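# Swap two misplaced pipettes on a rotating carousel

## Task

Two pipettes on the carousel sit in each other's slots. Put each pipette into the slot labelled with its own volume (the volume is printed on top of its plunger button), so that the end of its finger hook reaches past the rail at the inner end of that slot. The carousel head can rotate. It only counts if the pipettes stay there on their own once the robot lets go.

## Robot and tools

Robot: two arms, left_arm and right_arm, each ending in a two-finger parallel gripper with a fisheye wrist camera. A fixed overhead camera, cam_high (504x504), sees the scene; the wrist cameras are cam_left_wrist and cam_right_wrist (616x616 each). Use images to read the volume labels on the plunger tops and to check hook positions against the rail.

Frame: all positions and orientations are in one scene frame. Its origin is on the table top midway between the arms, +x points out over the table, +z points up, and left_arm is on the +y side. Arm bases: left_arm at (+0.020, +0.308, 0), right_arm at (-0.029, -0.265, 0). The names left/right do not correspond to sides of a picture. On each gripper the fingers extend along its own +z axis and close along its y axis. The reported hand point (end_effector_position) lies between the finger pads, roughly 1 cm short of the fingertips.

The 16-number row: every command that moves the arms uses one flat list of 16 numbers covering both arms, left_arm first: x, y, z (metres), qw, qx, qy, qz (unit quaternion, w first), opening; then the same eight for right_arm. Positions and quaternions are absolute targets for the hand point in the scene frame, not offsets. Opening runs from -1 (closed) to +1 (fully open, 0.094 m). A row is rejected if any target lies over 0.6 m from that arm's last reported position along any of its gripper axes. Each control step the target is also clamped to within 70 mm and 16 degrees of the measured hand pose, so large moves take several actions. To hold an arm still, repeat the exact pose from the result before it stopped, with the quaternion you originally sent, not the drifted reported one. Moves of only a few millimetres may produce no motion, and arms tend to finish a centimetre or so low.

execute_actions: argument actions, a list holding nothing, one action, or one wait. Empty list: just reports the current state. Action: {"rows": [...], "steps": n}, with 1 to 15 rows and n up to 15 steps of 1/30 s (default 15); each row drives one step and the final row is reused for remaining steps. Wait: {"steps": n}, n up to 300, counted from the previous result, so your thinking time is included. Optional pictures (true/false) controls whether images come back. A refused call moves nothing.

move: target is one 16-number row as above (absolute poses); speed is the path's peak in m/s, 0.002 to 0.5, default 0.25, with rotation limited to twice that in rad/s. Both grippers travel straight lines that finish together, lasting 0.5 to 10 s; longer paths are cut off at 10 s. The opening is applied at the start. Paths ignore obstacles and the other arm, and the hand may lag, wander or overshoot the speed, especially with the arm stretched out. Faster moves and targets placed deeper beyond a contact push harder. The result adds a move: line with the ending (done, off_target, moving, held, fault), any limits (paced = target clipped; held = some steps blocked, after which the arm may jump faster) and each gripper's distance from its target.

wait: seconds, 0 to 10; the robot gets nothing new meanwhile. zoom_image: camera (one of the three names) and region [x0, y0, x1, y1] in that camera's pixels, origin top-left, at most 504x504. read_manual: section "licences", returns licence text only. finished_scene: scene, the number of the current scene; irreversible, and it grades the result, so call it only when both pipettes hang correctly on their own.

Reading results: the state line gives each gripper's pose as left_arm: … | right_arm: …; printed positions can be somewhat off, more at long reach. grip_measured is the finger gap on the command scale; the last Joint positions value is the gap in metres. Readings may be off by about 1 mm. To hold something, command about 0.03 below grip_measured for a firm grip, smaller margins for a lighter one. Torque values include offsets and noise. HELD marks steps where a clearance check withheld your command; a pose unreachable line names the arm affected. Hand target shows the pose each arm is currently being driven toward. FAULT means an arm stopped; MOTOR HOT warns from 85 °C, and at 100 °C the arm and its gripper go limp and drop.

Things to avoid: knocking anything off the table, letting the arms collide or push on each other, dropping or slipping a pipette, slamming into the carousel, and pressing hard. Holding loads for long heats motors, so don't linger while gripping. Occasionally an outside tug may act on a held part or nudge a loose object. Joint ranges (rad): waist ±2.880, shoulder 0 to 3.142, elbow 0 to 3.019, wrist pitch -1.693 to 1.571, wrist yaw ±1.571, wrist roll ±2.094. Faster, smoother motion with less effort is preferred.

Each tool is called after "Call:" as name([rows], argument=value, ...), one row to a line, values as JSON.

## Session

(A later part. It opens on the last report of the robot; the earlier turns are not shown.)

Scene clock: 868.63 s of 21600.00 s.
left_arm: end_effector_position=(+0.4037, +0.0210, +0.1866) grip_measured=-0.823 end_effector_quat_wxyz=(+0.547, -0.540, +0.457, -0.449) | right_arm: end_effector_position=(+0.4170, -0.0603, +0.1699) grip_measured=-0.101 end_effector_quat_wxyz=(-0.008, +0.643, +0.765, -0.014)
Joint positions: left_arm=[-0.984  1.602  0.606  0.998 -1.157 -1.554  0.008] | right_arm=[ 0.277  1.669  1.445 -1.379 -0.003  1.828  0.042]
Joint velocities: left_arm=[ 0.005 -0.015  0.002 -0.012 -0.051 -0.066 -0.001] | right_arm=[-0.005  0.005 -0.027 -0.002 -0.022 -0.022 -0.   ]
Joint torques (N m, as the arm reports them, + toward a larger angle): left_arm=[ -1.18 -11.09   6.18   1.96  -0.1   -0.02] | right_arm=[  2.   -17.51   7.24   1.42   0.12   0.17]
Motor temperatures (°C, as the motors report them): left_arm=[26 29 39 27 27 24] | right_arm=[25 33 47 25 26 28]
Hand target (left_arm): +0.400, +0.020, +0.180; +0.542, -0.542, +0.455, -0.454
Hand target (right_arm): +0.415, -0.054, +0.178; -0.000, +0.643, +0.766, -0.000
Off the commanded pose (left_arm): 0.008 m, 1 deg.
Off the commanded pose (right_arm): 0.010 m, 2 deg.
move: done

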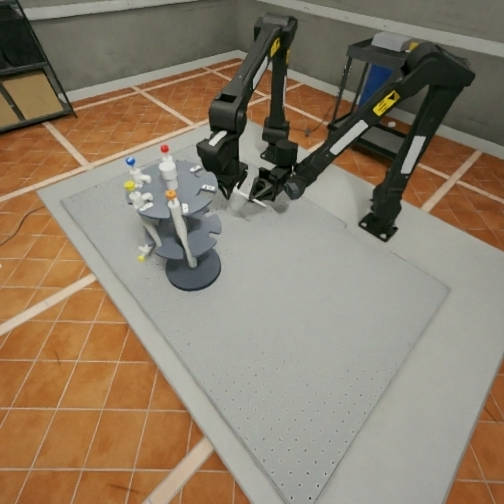

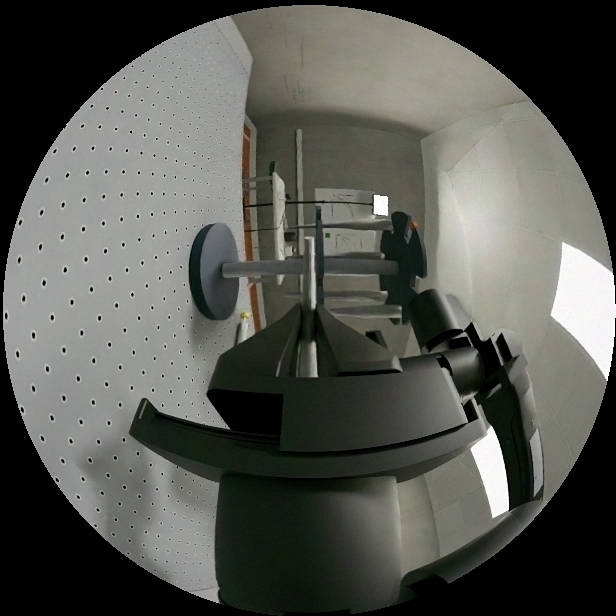

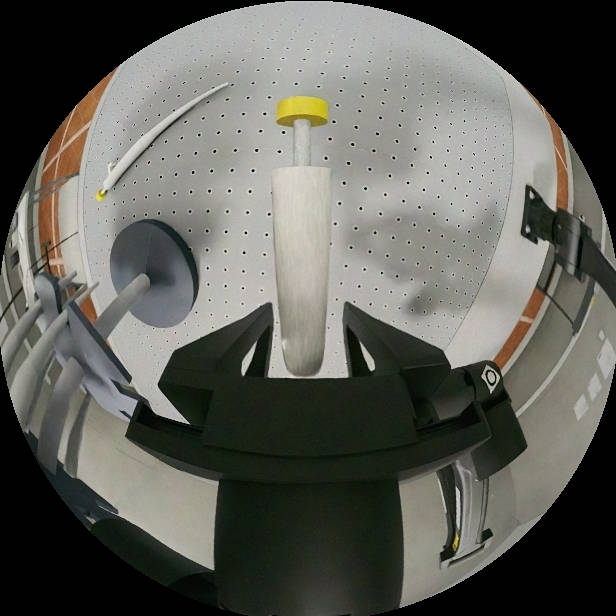

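Call:
move(target=[0.40,0.02,0.18,-0.5417,0.5417,-0.4545,0.4545,-0.89, 0.419,-0.056,0.176,0,0.6428,0.766,0,-0.64], speed=0.04)

Call:
move(target=[0.40,0.02,0.18,-0.5417,0.5417,-0.4545,0.4545,-0.5, 0.419,-0.056,0.176,0,0.6428,0.766,0,-0.64], speed=0.04)

Call:
move(target=[0.31,0.06,0.19,-0.5417,0.5417,-0.4545,0.4545,-0.5, 0.419,-0.056,0.176,0,0.6428,0.766,0,-0.64], speed=0.15)

Scene clock: 874.70 s of 21600.00 s.
left_arm: end_effector_position=(+0.4034, +0.0208, +0.1866) grip_measured=-0.823 end_effector_quat_wxyz=(+0.546, -0.540, +0.456, -0.449) | right_arm: end_effector_position=(+0.4178, -0.0601, +0.1699) grip_measured=-0.608 end_effector_quat_wxyz=(-0.007, +0.644, +0.765, -0.013)
Joint positions: left_arm=[-0.984  1.602  0.606  0.998 -1.158 -1.555  0.008] | right_arm=[ 0.277  1.669  1.445 -1.375 -0.002  1.83   0.018]
Joint velocities: left_arm=[-0.005 -0.005 -0.007 -0.012 -0.022  0.037  0.   ] | right_arm=[-0.015  0.005  0.002 -0.002 -0.022  0.007  0.001]
Joint torques (N m, as the arm reports them, + toward a larger angle): left_arm=[ -1.25 -11.27   6.33   1.91  -0.09  -0.01] | right_arm=[  1.52 -16.35   7.43   1.3    0.11   0.04]
Motor temperatures (°C, as the motors report them): left_arm=[26 29 39 27 27 24] | right_arm=[25 33 46 25 26 28]
Hand target (left_arm): +0.400, +0.020, +0.180; +0.542, -0.542, +0.455, -0.454
Hand target (right_arm): +0.419, -0.056, +0.176; -0.000, +0.643, +0.766, -0.000
Off the commanded pose (left_arm): 0.007 m, 1 deg.
Off the commanded pose (right_arm): 0.007 m, 2 deg.
After step 90, 2.37 s passed at rest.
move: done

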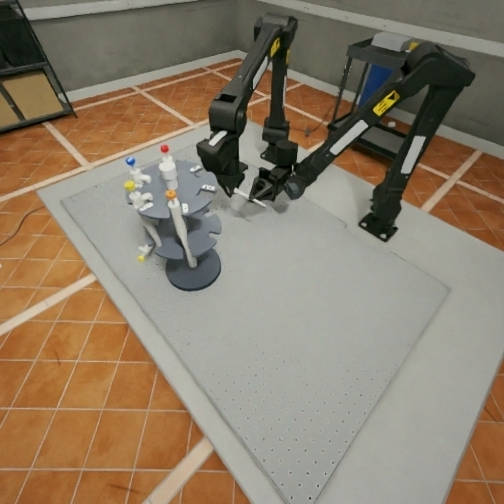

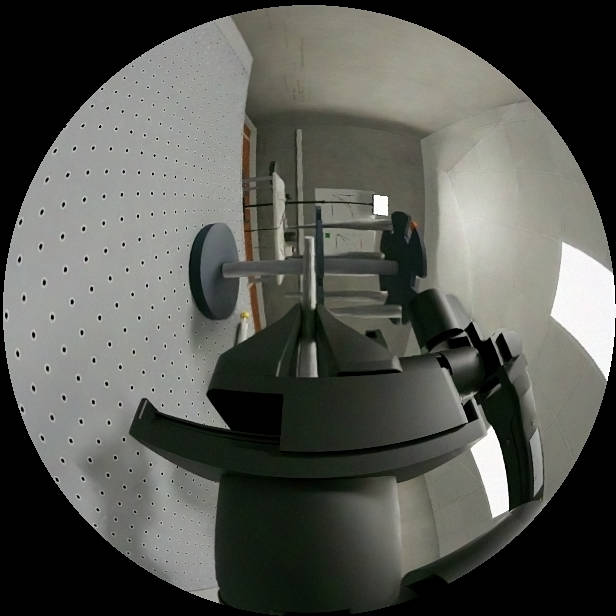

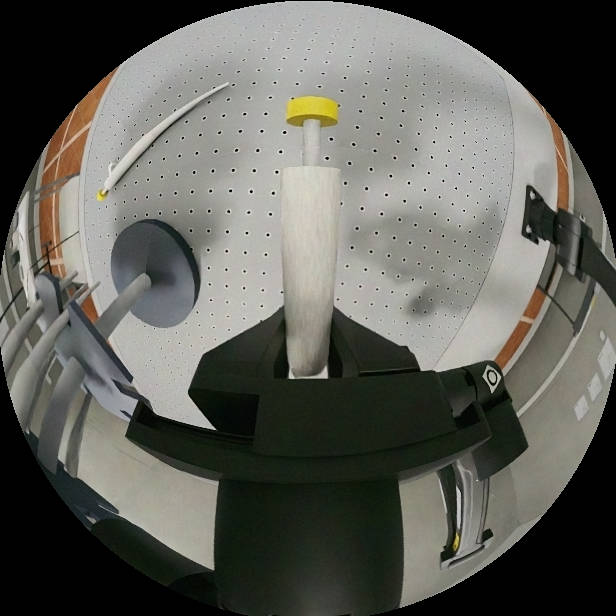

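Scene clock: 875.40 s of 21600.00 s.
left_arm: end_effector_position=(+0.4034, +0.0208, +0.1866) grip_measured=-0.502 end_effector_quat_wxyz=(+0.545, -0.541, +0.455, -0.451) | right_arm: end_effector_position=(+0.4178, -0.0601, +0.1699) grip_measured=-0.608 end_effector_quat_wxyz=(-0.007, +0.644, +0.765, -0.013)
Joint positions: left_arm=[-0.984  1.602  0.606  0.998 -1.158 -1.562  0.023] | right_arm=[ 0.277  1.669  1.445 -1.375 -0.002  1.83   0.018]
Joint velocities: left_arm=[-0.005  0.005  0.007 -0.002  0.022 -0.022  0.001] | right_arm=[ 0.005  0.005 -0.002  0.027 -0.007 -0.066 -0.001]
Joint torques (N m, as the arm reports them, + toward a larger angle): left_arm=[ -1.59 -10.84   6.1    1.86  -0.09   0.07] | right_arm=[  1.39 -16.87   7.54   1.31   0.13   0.07]
Motor temperatures (°C, as the motors report them): left_arm=[26 29 39 27 27 24] | right_arm=[25 33 46 25 26 28]
Hand target (left_arm): +0.400, +0.020, +0.180; +0.542, -0.542, +0.455, -0.454
Hand target (right_arm): +0.419, -0.056, +0.176; -0.000, +0.643, +0.766, -0.000
Off the commanded pose (left_arm): 0.007 m, 1 deg.
Off the commanded pose (right_arm): 0.007 m, 2 deg.
move: done

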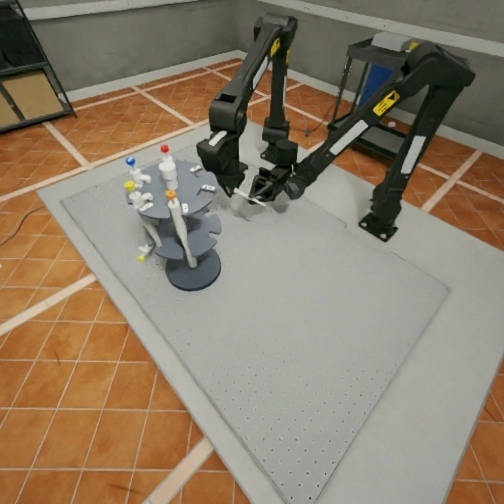

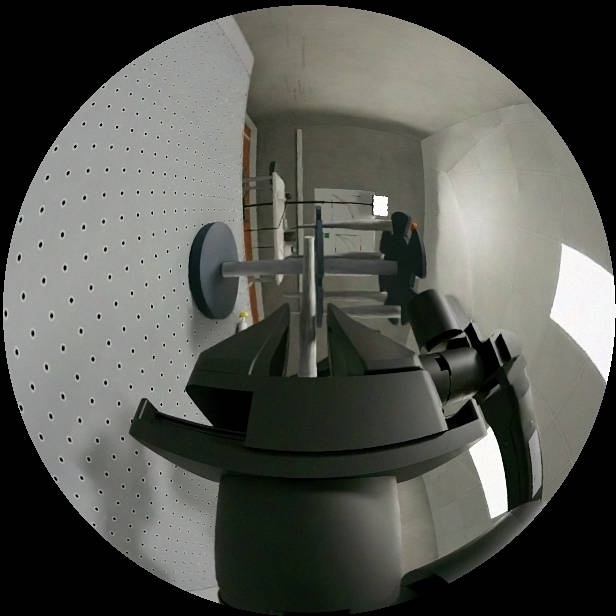

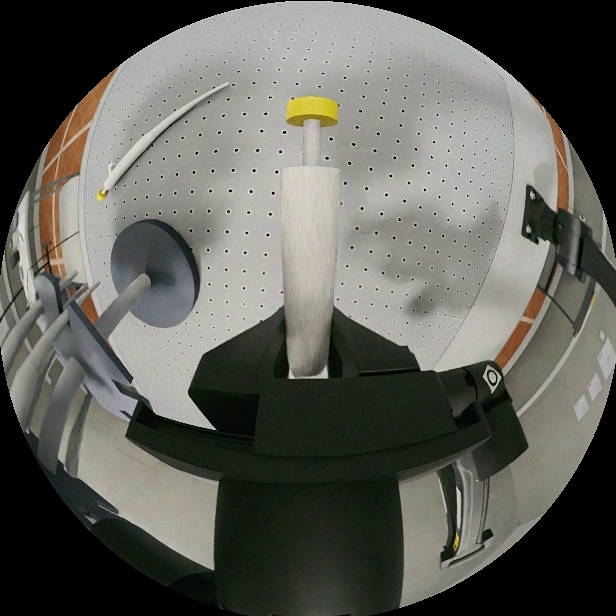

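Scene clock: 876.37 s of 21600.00 s.
left_arm: end_effector_position=(+0.3388, +0.0490, +0.1879) grip_measured=-0.502 end_effector_quat_wxyz=(+0.548, -0.539, +0.460, -0.445) | right_arm: end_effector_position=(+0.4178, -0.0601, +0.1699) grip_measured=-0.608 end_effector_quat_wxyz=(-0.007, +0.644, +0.765, -0.013)
Joint positions: left_arm=[-1.101  1.467  0.454  0.998 -1.277 -1.562  0.023] | right_arm=[ 0.277  1.669  1.445 -1.375 -0.002  1.83   0.018]
Joint velocities: left_arm=[-0.005 -0.015 -0.002 -0.017  0.007  0.007 -0.   ] | right_arm=[-0.015 -0.005  0.007  0.002 -0.037 -0.051  0.001]
Joint torques (N m, as the arm reports them, + toward a larger angle): left_arm=[ 0.28 -9.05  7.33  0.99 -0.03  0.14] | right_arm=[  1.28 -16.45   7.46   1.36   0.11   0.1 ]
Motor temperatures (°C, as the motors report them): left_arm=[26 29 39 27 27 24] | right_arm=[25 33 46 25 26 28]
Hand target (left_arm): +0.342, +0.049, +0.187; +0.549, -0.541, +0.459, -0.442
Hand target (right_arm): +0.419, -0.056, +0.176; -0.000, +0.643, +0.766, -0.000
Off the commanded pose (left_arm): 0.031 m, 1 deg.
Off the commanded pose (right_arm): 0.007 m, 2 deg.
move: held (left_arm); limits=held; held on 11 of 29 steps (left_arm), including the last (left_arm)
pose unreachable (left arm): on one or more control steps of this call this arm could not follow its commanded pose, so it was not sent that pose on those steps. On the call's last step it was still not sent that pose. It may still have moved: this result reports where it is.
cause: the commanded pose would bring two parts of the arm too close to each other (its wrist (the part past joint 4) and its wrist camera, with joints 5 (wrist yaw) and 6 (wrist roll) between them).

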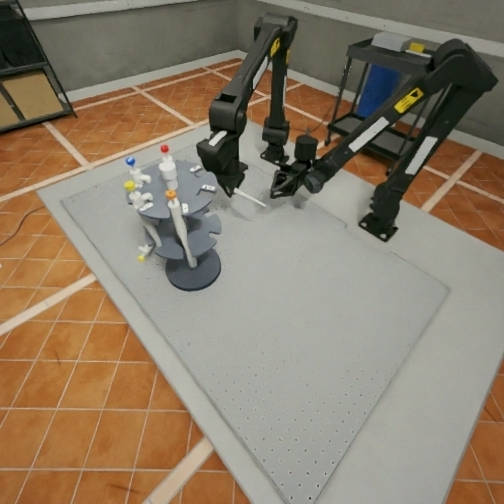

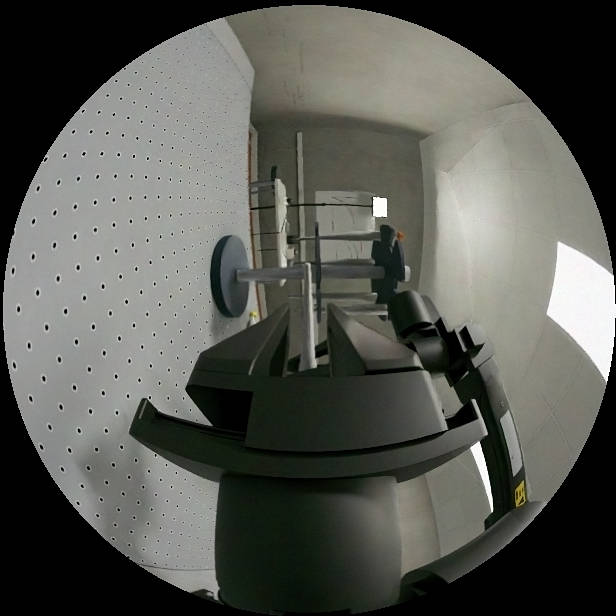

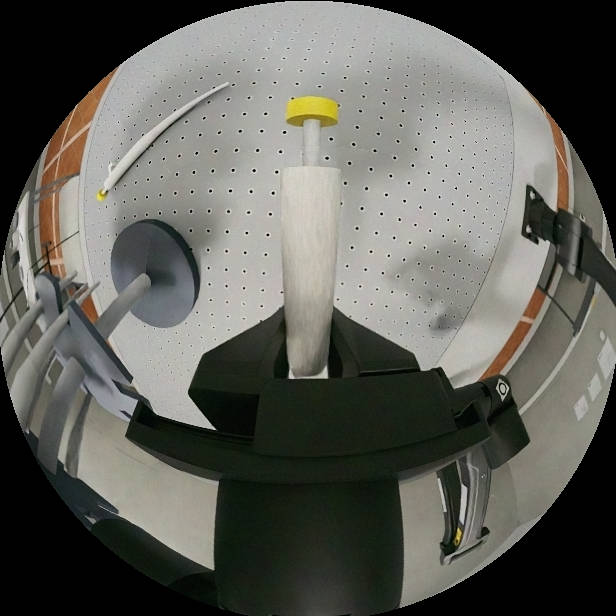

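Call:
move(target=[0.30,0.27,0.25,0.7044,0.0616,0.7044,-0.0616,-0.5, 0.44,-0.03,0.33,0.737,0,0.676,0,-0.65], speed=0.25)

Scene clock: 884.73 s of 21600.00 s.
left_arm: end_effector_position=(+0.3039, +0.2687, +0.2298) grip_measured=-0.502 end_effector_quat_wxyz=(+0.695, +0.060, +0.713, -0.065) | right_arm: end_effector_position=(+0.4409, -0.0226, +0.3199) grip_measured=-0.607 end_effector_quat_wxyz=(+0.729, -0.011, +0.685, -0.003)
Joint positions: left_arm=[-0.081  0.165  0.103  0.037  0.103 -0.006  0.023] | right_arm=[ 0.526  1.313  0.729  0.663  0.666 -0.069  0.018]
Joint velocities: left_arm=[-0.024 -0.005 -0.012  0.002 -0.007 -0.051 -0.   ] | right_arm=[-0.015 -0.005  0.007 -0.022 -0.066 -0.051  0.   ]
Joint torques (N m, as the arm reports them, + toward a larger angle): left_arm=[-0.2   2.37 15.42  1.16  0.06  0.13] | right_arm=[ -0.22 -10.68   7.63   3.96  -0.19  -0.11]
Motor temperatures (°C, as the motors report them): left_arm=[26 29 40 26 27 24] | right_arm=[25 33 46 25 26 28]
Hand target (left_arm): +0.303, +0.270, +0.250; +0.706, +0.063, +0.703, -0.060
Hand target (right_arm): +0.442, -0.030, +0.328; +0.738, -0.005, +0.675, -0.005
Off the commanded pose (left_arm): 0.021 m, 2 deg.
Off the commanded pose (right_arm): 0.013 m, 2 deg.
After step 90, 0.63 s passed at rest.
move: off_target (left_arm, right_arm)

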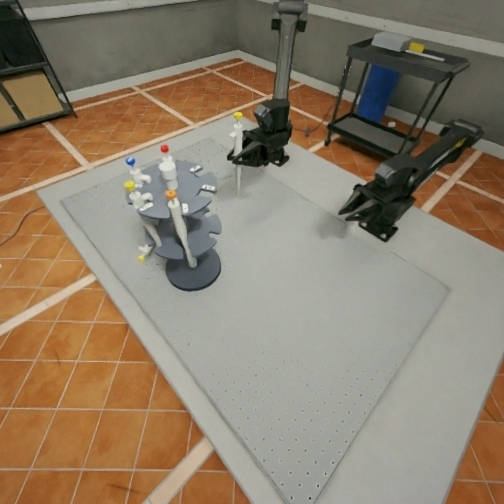

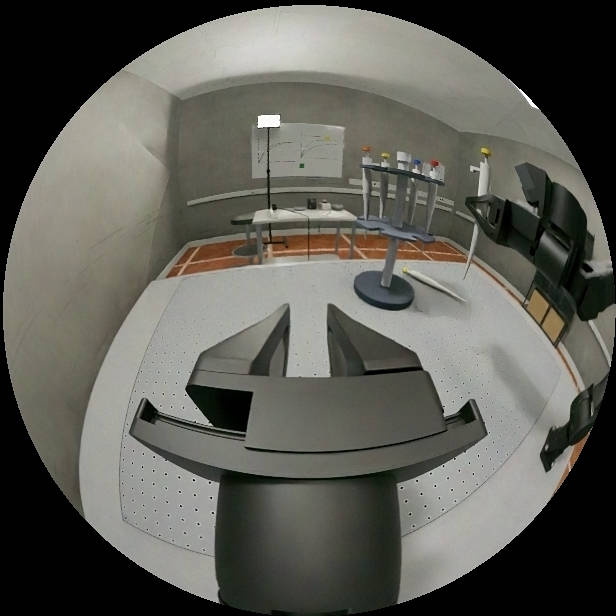

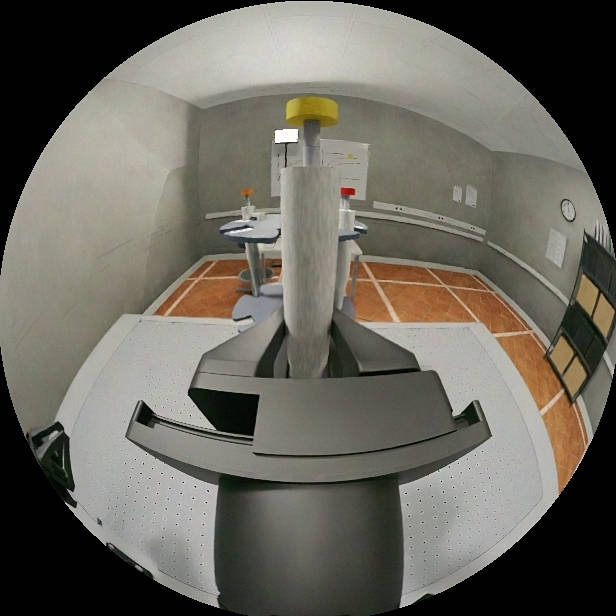

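Call:
move(target=[0.30,0.27,0.25,0.7044,0.0616,0.7044,-0.0616,-0.5, 0.50,0.008,0.325,0.737,0,0.676,0,-0.65], speed=0.12)

Scene clock: 889.07 s of 21600.00 s.
left_arm: end_effector_position=(+0.3009, +0.2690, +0.2293) grip_measured=-0.502 end_effector_quat_wxyz=(+0.694, +0.061, +0.715, -0.064) | right_arm: end_effector_position=(+0.4828, +0.0043, +0.2979) grip_measured=-0.607 end_effector_quat_wxyz=(+0.717, -0.022, +0.696, -0.013)
Joint positions: left_arm=[-0.081  0.136  0.103  0.004  0.103 -0.004  0.023] | right_arm=[ 0.513  1.464  0.838  0.663  0.653 -0.073  0.018]
Joint velocities: left_arm=[ 0.005 -0.005 -0.002  0.002 -0.022  0.022  0.   ] | right_arm=[-0.005 -0.015 -0.012  0.007  0.007 -0.051 -0.001]
Joint torques (N m, as the arm reports them, + toward a larger angle): left_arm=[-0.14  2.32 15.54  1.16  0.03  0.06] | right_arm=[-0.17 -9.81 12.04  3.9  -0.18  0.11]
Motor temperatures (°C, as the motors report them): left_arm=[26 29 41 26 27 24] | right_arm=[25 33 46 25 26 28]
Hand target (left_arm): +0.300, +0.270, +0.250; +0.704, +0.061, +0.704, -0.062
Hand target (right_arm): +0.498, +0.006, +0.326; +0.737, -0.000, +0.676, -0.000
Off the commanded pose (left_arm): 0.021 m, 2 deg.
Off the commanded pose (right_arm): 0.032 m, 4 deg.
After step 90, 0.37 s passed at rest.
move: off_target (left_arm, right_arm)

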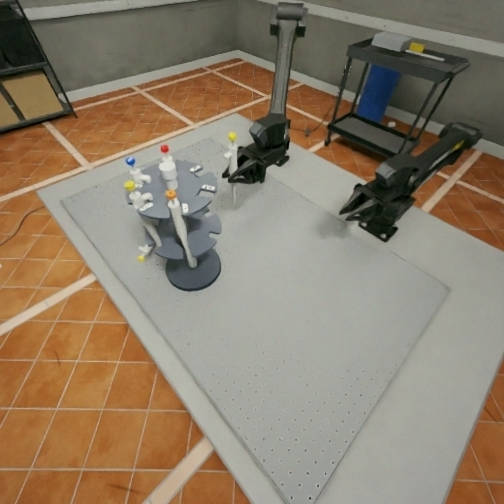

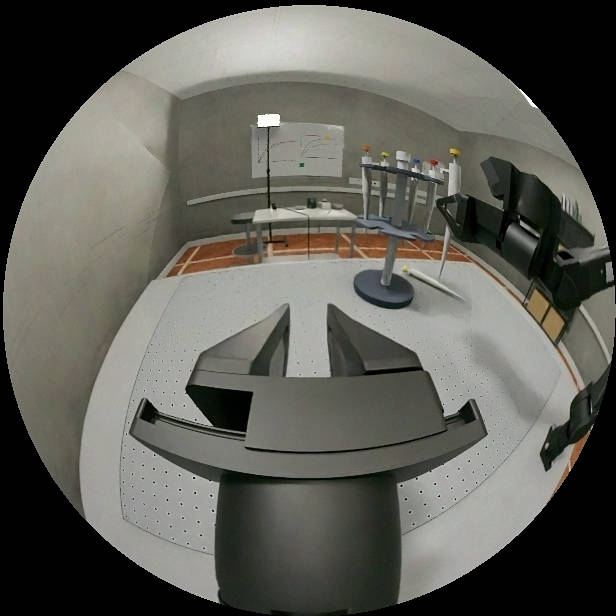

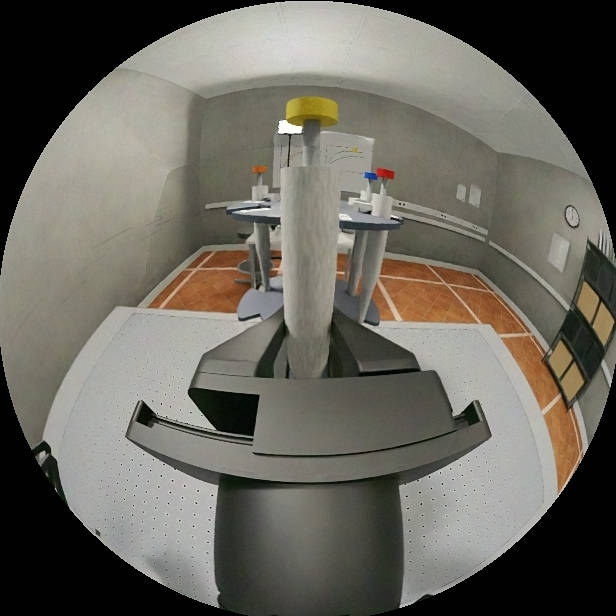

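Call:
zoom_image(camera="cam_right_wrist", region=[200, 150, 430, 330])

Region (200, 150, 430, 330) of cam_right_wrist's 616x616 image, scaled by 2.191, with more detail than that image has; it fills the top 394 rows of this view, and the rest is white.

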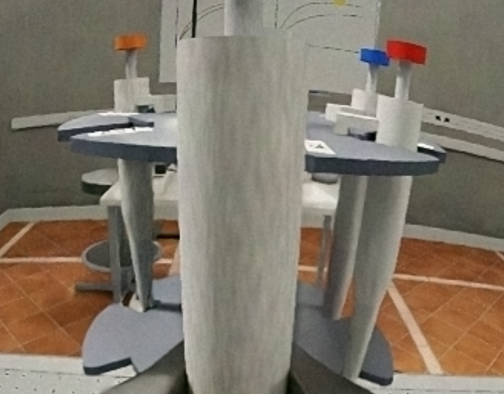

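Call:
move(target=[0.30,0.27,0.24,0.7044,0.0616,0.7044,-0.0616,-0.5, 0.528,-0.006,0.345,0.755,0.004,0.656,0.004,-0.65], speed=0.06)

Scene clock: 897.40 s of 21600.00 s.
left_arm: end_effector_position=(+0.3009, +0.2690, +0.2293) grip_measured=-0.502 end_effector_quat_wxyz=(+0.694, +0.061, +0.715, -0.064) | right_arm: end_effector_position=(+0.5101, -0.0089, +0.3170) grip_measured=-0.607 end_effector_quat_wxyz=(+0.735, -0.011, +0.678, -0.002)
Joint positions: left_arm=[-0.081  0.136  0.103  0.004  0.103 -0.004  0.023] | right_arm=[ 0.452  1.491  0.886  0.702  0.591 -0.073  0.018]
Joint velocities: left_arm=[-0.015 -0.024 -0.002  0.012  0.022  0.022 -0.   ] | right_arm=[ 0.015  0.015 -0.012 -0.017 -0.051 -0.066 -0.001]
Joint torques (N m, as the arm reports them, + toward a larger angle): left_arm=[-0.76  2.28 13.19  2.04  0.01  0.08] | right_arm=[ -0.5  -10.82  12.28   3.85  -0.23  -0.11]
Motor temperatures (°C, as the motors report them): left_arm=[26 29 43 26 27 24] | right_arm=[25 32 48 25 26 28]
Hand target (left_arm): +0.300, +0.270, +0.240; +0.704, +0.061, +0.704, -0.062
Hand target (right_arm): +0.525, -0.007, +0.345; +0.755, +0.004, +0.656, +0.003
Off the commanded pose (left_arm): 0.011 m, 2 deg.
Off the commanded pose (right_arm): 0.033 m, 4 deg.
After step 90, 3.90 s passed at rest.
move: off_target (left_arm, right_arm)

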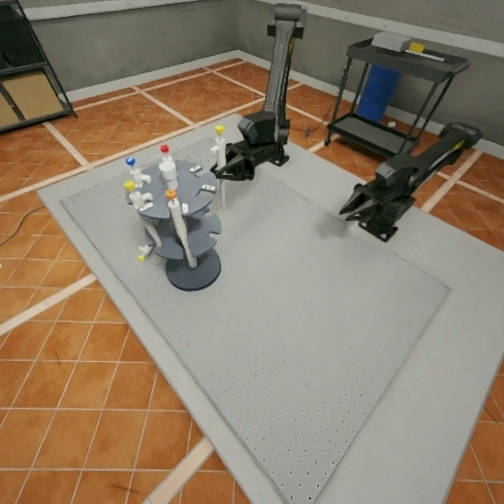

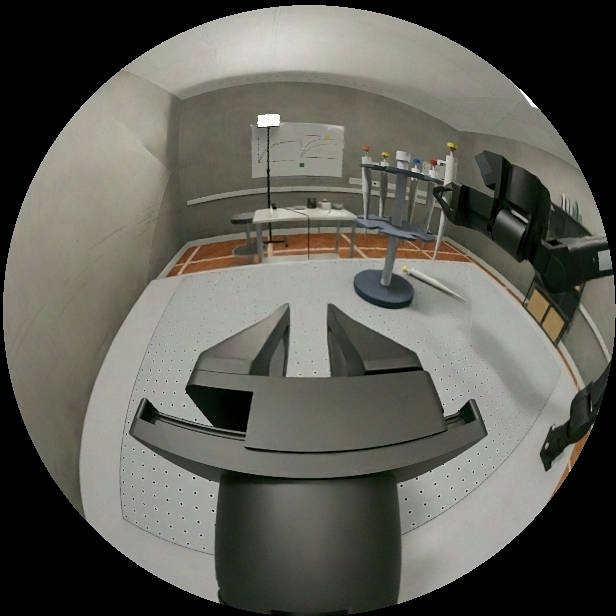

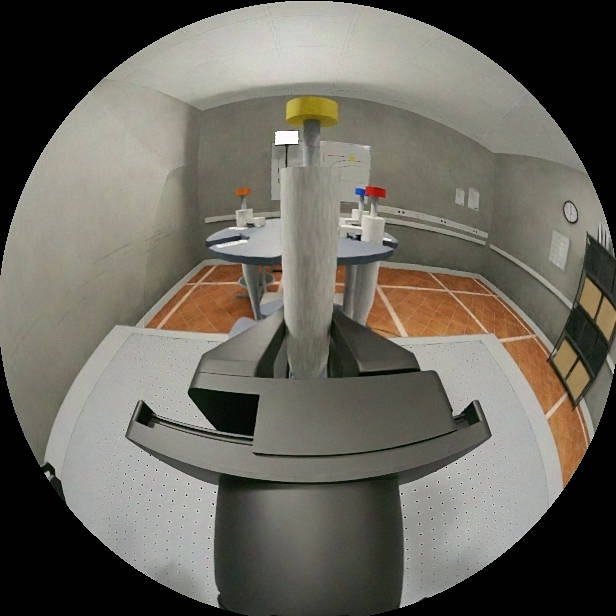

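Call:
move(target=[0.30,0.27,0.24,0.7044,0.0616,0.7044,-0.0616,-0.5, 0.535,0.004,0.325,0.745,0.004,0.667,0.004,-0.65], speed=0.05)

Scene clock: 901.77 s of 21600.00 s.
left_arm: end_effector_position=(+0.3009, +0.2690, +0.2293) grip_measured=-0.502 end_effector_quat_wxyz=(+0.694, +0.061, +0.715, -0.064) | right_arm: end_effector_position=(+0.5197, -0.0028, +0.2960) grip_measured=-0.607 end_effector_quat_wxyz=(+0.725, -0.017, +0.689, -0.010)
Joint positions: left_arm=[-0.081  0.136  0.103  0.004  0.103 -0.004  0.023] | right_arm=[ 0.452  1.541  0.9    0.702  0.594 -0.073  0.018]
Joint velocities: left_arm=[ 0.015 -0.015 -0.007 -0.012  0.007 -0.022 -0.001] | right_arm=[-0.015  0.015 -0.007  0.002 -0.081 -0.051 -0.001]
Joint torques (N m, as the arm reports them, + toward a larger angle): left_arm=[-0.24  2.28 13.2   2.03 -0.01  0.07] | right_arm=[  0.46 -11.94  12.2    3.71   0.1    0.12]
Motor temperatures (°C, as the motors report them): left_arm=[26 28 43 26 27 24] | right_arm=[25 32 48 26 26 28]
Hand target (left_arm): +0.300, +0.270, +0.240; +0.704, +0.061, +0.704, -0.062
Hand target (right_arm): +0.533, +0.003, +0.325; +0.745, +0.004, +0.667, +0.004
Off the commanded pose (left_arm): 0.011 m, 2 deg.
Off the commanded pose (right_arm): 0.033 m, 4 deg.
After step 90, 0.30 s passed at rest.
move: off_target (left_arm, right_arm)

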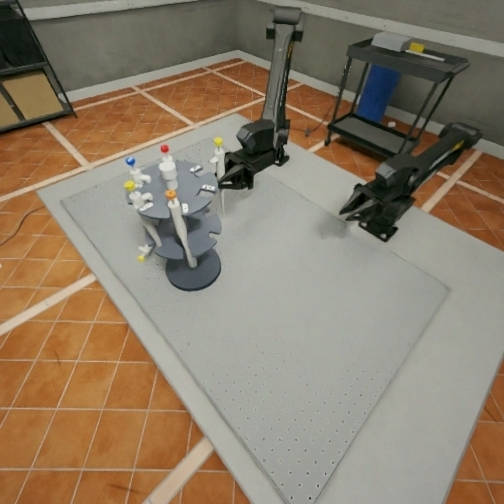

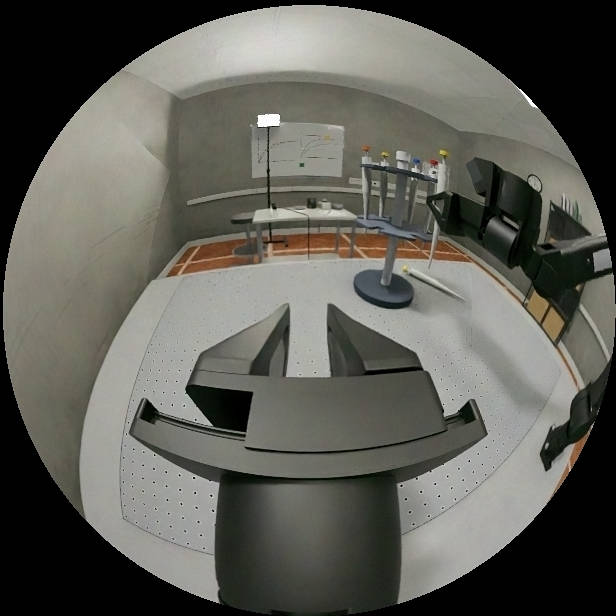

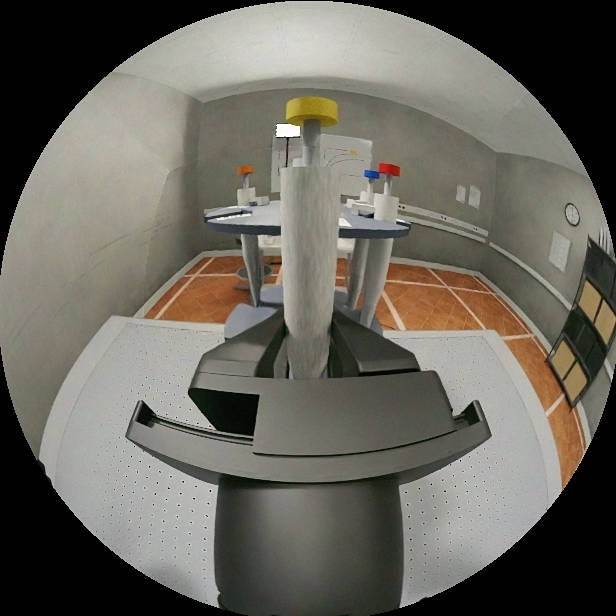

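Call:
move(target=[0.30,0.27,0.24,0.7044,0.0616,0.7044,-0.0616,-0.5, 0.548,0.002,0.338,0.749,0.008,0.663,0.008,-0.65], speed=0.04)

Scene clock: 905.63 s of 21600.00 s.
left_arm: end_effector_position=(+0.3009, +0.2690, +0.2293) grip_measured=-0.502 end_effector_quat_wxyz=(+0.694, +0.061, +0.715, -0.064) | right_arm: end_effector_position=(+0.5293, -0.0002, +0.3166) grip_measured=-0.607 end_effector_quat_wxyz=(+0.736, -0.009, +0.677, -0.001)
Joint positions: left_arm=[-0.081  0.136  0.103  0.004  0.103 -0.004  0.023] | right_arm=[ 0.444  1.544  0.942  0.702  0.583 -0.071  0.018]
Joint velocities: left_arm=[-0.005 -0.005  0.002 -0.007  0.037 -0.022  0.   ] | right_arm=[-0.005  0.024 -0.007  0.012  0.037  0.081 -0.   ]
Joint torques (N m, as the arm reports them, + toward a larger angle): left_arm=[-0.72  2.3  13.09  2.08  0.02  0.09] | right_arm=[ -0.62 -11.68  12.35   2.7   -0.23   0.14]
Motor temperatures (°C, as the motors report them): left_arm=[26 28 43 26 27 24] | right_arm=[25 32 49 26 26 28]
Hand target (left_arm): +0.300, +0.270, +0.240; +0.704, +0.061, +0.704, -0.062
Hand target (right_arm): +0.546, +0.001, +0.338; +0.749, +0.008, +0.662, +0.008
Off the commanded pose (left_arm): 0.011 m, 2 deg.
Off the commanded pose (right_arm): 0.028 m, 3 deg.
move: off_target (left_arm, right_arm)

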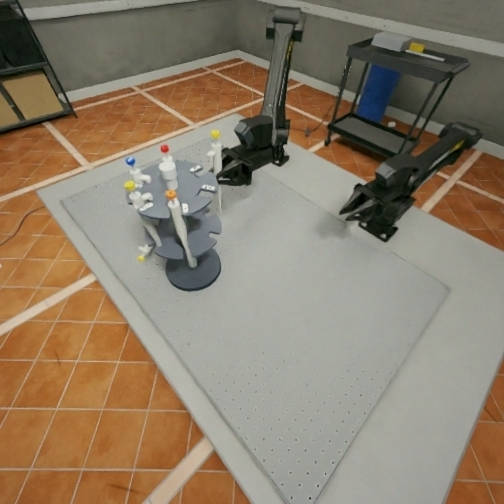

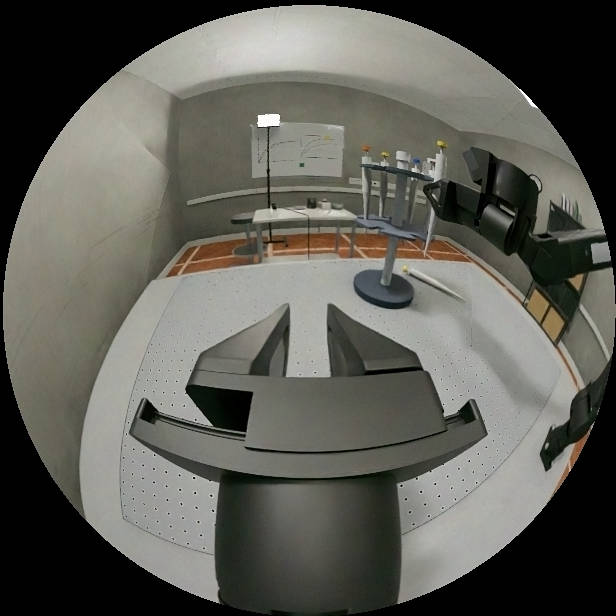

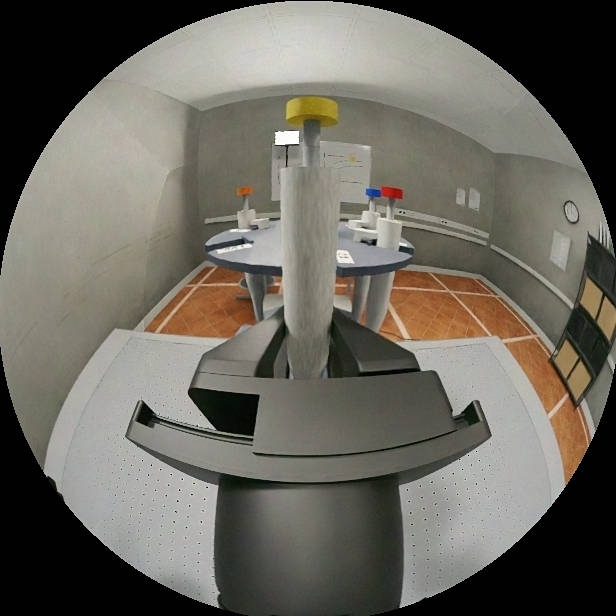

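Call:
move(target=[0.30,0.27,0.24,0.7044,0.0616,0.7044,-0.0616,-0.5, 0.572,0.001,0.334,0.745,0.006,0.667,0.006,-0.65], speed=0.04)

Scene clock: 909.57 s of 21600.00 s.
left_arm: end_effector_position=(+0.3009, +0.2690, +0.2293) grip_measured=-0.502 end_effector_quat_wxyz=(+0.694, +0.061, +0.715, -0.064) | right_arm: end_effector_position=(+0.5533, -0.0007, +0.3155) grip_measured=-0.607 end_effector_quat_wxyz=(+0.737, -0.007, +0.676, -0.000)
Joint positions: left_arm=[-0.081  0.136  0.103  0.004  0.103 -0.004  0.023] | right_arm=[ 0.415  1.592  0.997  0.696  0.556 -0.065  0.018]
Joint velocities: left_arm=[-0.015 -0.015  0.017 -0.012  0.007  0.037 -0.001] | right_arm=[-0.015 -0.005 -0.002 -0.022  0.051 -0.066  0.001]
Joint torques (N m, as the arm reports them, + toward a larger angle): left_arm=[-0.47  2.63 13.18  2.13  0.    0.07] | right_arm=[ -0.15 -12.46  12.58   1.74  -0.24   0.15]
Motor temperatures (°C, as the motors report them): left_arm=[26 28 43 26 27 24] | right_arm=[25 32 49 25 26 28]
Hand target (left_arm): +0.300, +0.270, +0.240; +0.704, +0.061, +0.704, -0.062
Hand target (right_arm): +0.570, -0.000, +0.334; +0.745, +0.006, +0.667, +0.006
Off the commanded pose (left_arm): 0.011 m, 2 deg.
Off the commanded pose (right_arm): 0.026 m, 2 deg.
move: off_target (left_arm, right_arm)

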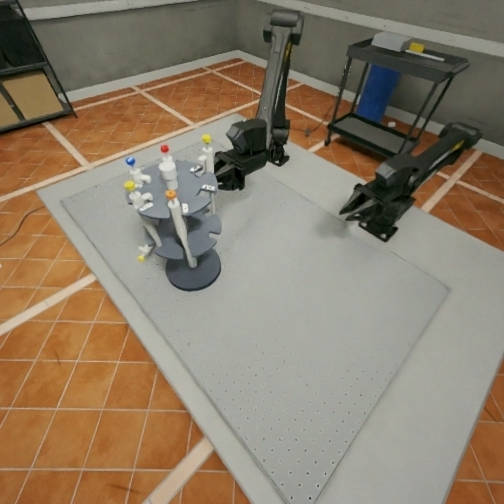

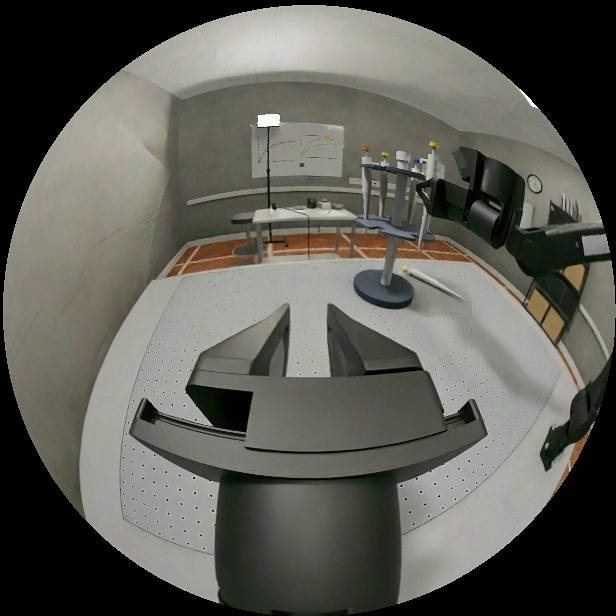

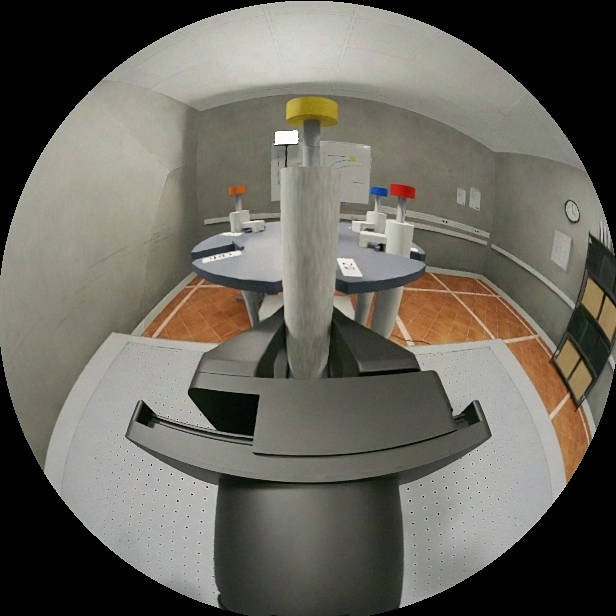

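Call:
move(target=[0.30,0.27,0.24,0.7044,0.0616,0.7044,-0.0616,-0.5, 0.592,0.001,0.33,0.737,0.006,0.676,0.006,-0.65], speed=0.04)

Scene clock: 912.77 s of 21600.00 s.
left_arm: end_effector_position=(+0.3009, +0.2690, +0.2293) grip_measured=-0.502 end_effector_quat_wxyz=(+0.694, +0.061, +0.715, -0.064) | right_arm: end_effector_position=(+0.5729, -0.0008, +0.3126) grip_measured=-0.607 end_effector_quat_wxyz=(+0.729, -0.006, +0.684, +0.000)
Joint positions: left_arm=[-0.081  0.136  0.103  0.004  0.103 -0.004  0.023] | right_arm=[ 0.395  1.626  1.049  0.65   0.538 -0.047  0.018]
Joint velocities: left_arm=[ 0.005  0.005  0.007 -0.002  0.022 -0.022 -0.001] | right_arm=[-0.005 -0.005 -0.007 -0.002  0.051  0.037 -0.001]
Joint torques (N m, as the arm reports them, + toward a larger angle): left_arm=[-0.38  2.51 13.21  1.96  0.02  0.07] | right_arm=[ -0.22 -12.74  12.58   1.65  -0.21   0.2 ]
Motor temperatures (°C, as the motors report them): left_arm=[26 28 43 27 27 24] | right_arm=[25 32 50 25 26 28]
Hand target (left_arm): +0.300, +0.270, +0.240; +0.704, +0.061, +0.704, -0.062
Hand target (right_arm): +0.590, -0.000, +0.330; +0.737, +0.006, +0.676, +0.006
Off the commanded pose (left_arm): 0.011 m, 2 deg.
Off the commanded pose (right_arm): 0.026 m, 2 deg.
move: off_target (left_arm, right_arm)

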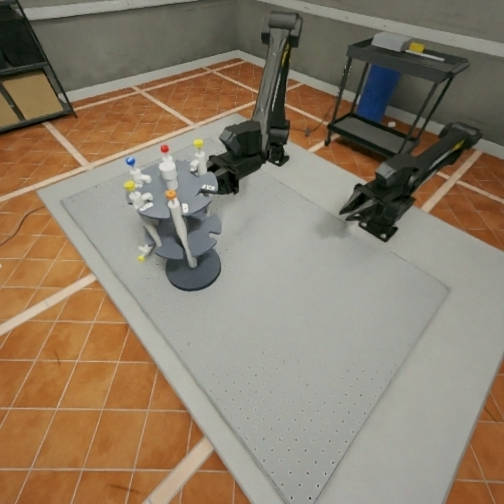

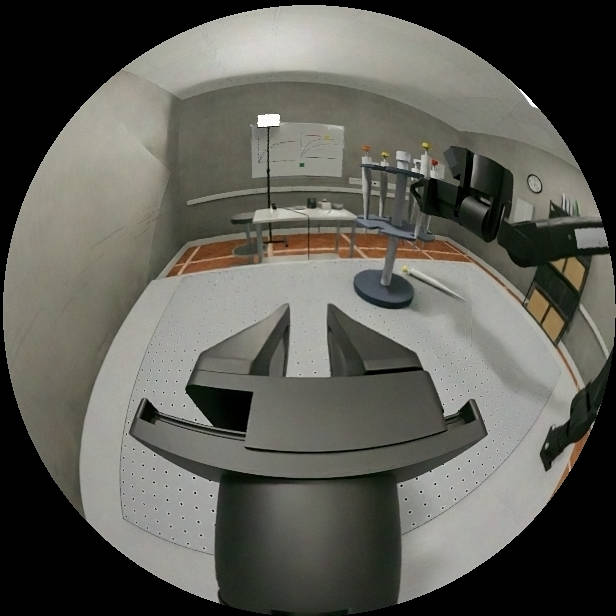

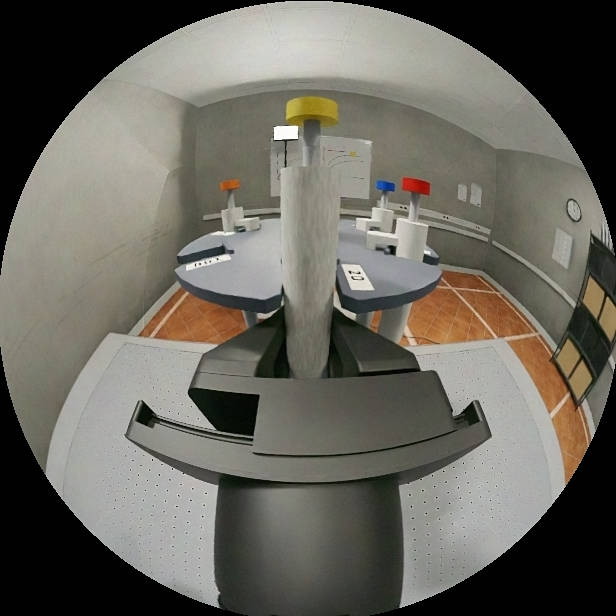

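Call:
move(target=[0.30,0.27,0.24,0.7044,0.0616,0.7044,-0.0616,-0.5, 0.584,0.001,0.293,0.719,0.006,0.695,0.006,-0.65], speed=0.04)

Scene clock: 915.47 s of 21600.00 s.
left_arm: end_effector_position=(+0.3009, +0.2690, +0.2293) grip_measured=-0.502 end_effector_quat_wxyz=(+0.694, +0.061, +0.715, -0.064) | right_arm: end_effector_position=(+0.5768, +0.0009, +0.2961) grip_measured=-0.607 end_effector_quat_wxyz=(+0.721, +0.001, +0.693, +0.006)
Joint positions: left_arm=[-0.081  0.136  0.103  0.004  0.103 -0.004  0.023] | right_arm=[ 0.395  1.652  1.049  0.65   0.541 -0.015  0.018]
Joint velocities: left_arm=[-0.024  0.015 -0.002  0.012 -0.007  0.037  0.001] | right_arm=[-0.005  0.015 -0.012  0.007 -0.051  0.051  0.001]
Joint torques (N m, as the arm reports them, + toward a larger angle): left_arm=[-0.35  2.78 13.27  2.12  0.03  0.07] | right_arm=[  0.33 -13.54   9.06   2.04   0.05   0.18]
Motor temperatures (°C, as the motors report them): left_arm=[26 28 43 27 27 24] | right_arm=[25 32 50 25 26 28]
Hand target (left_arm): +0.300, +0.270, +0.240; +0.704, +0.061, +0.704, -0.062
Hand target (right_arm): +0.584, +0.001, +0.293; +0.719, +0.006, +0.695, +0.006
Off the commanded pose (left_arm): 0.011 m, 2 deg.
Off the commanded pose (right_arm): 0.008 m, 1 deg.
move: off_target (left_arm)

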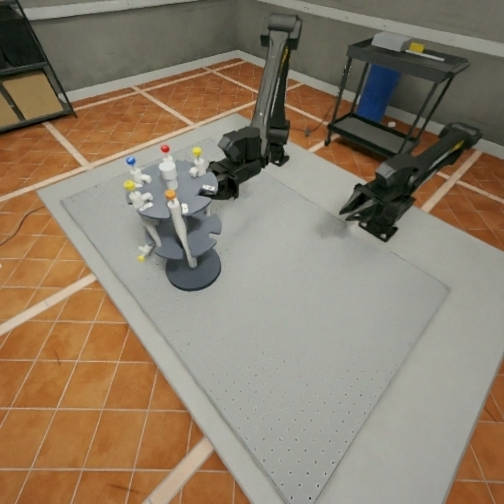

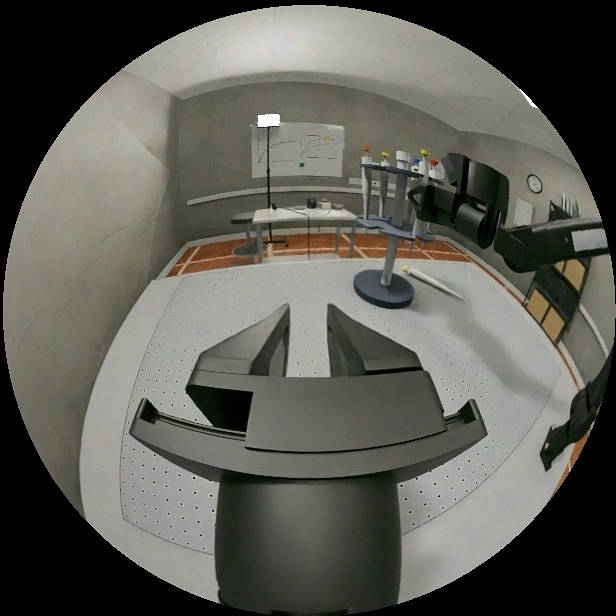

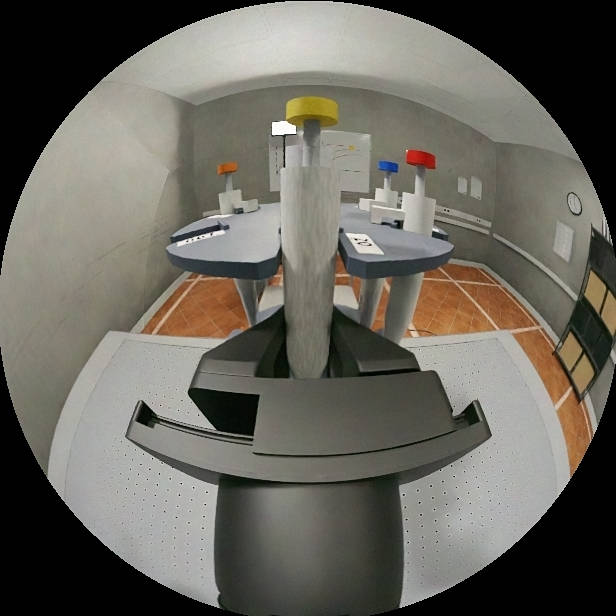

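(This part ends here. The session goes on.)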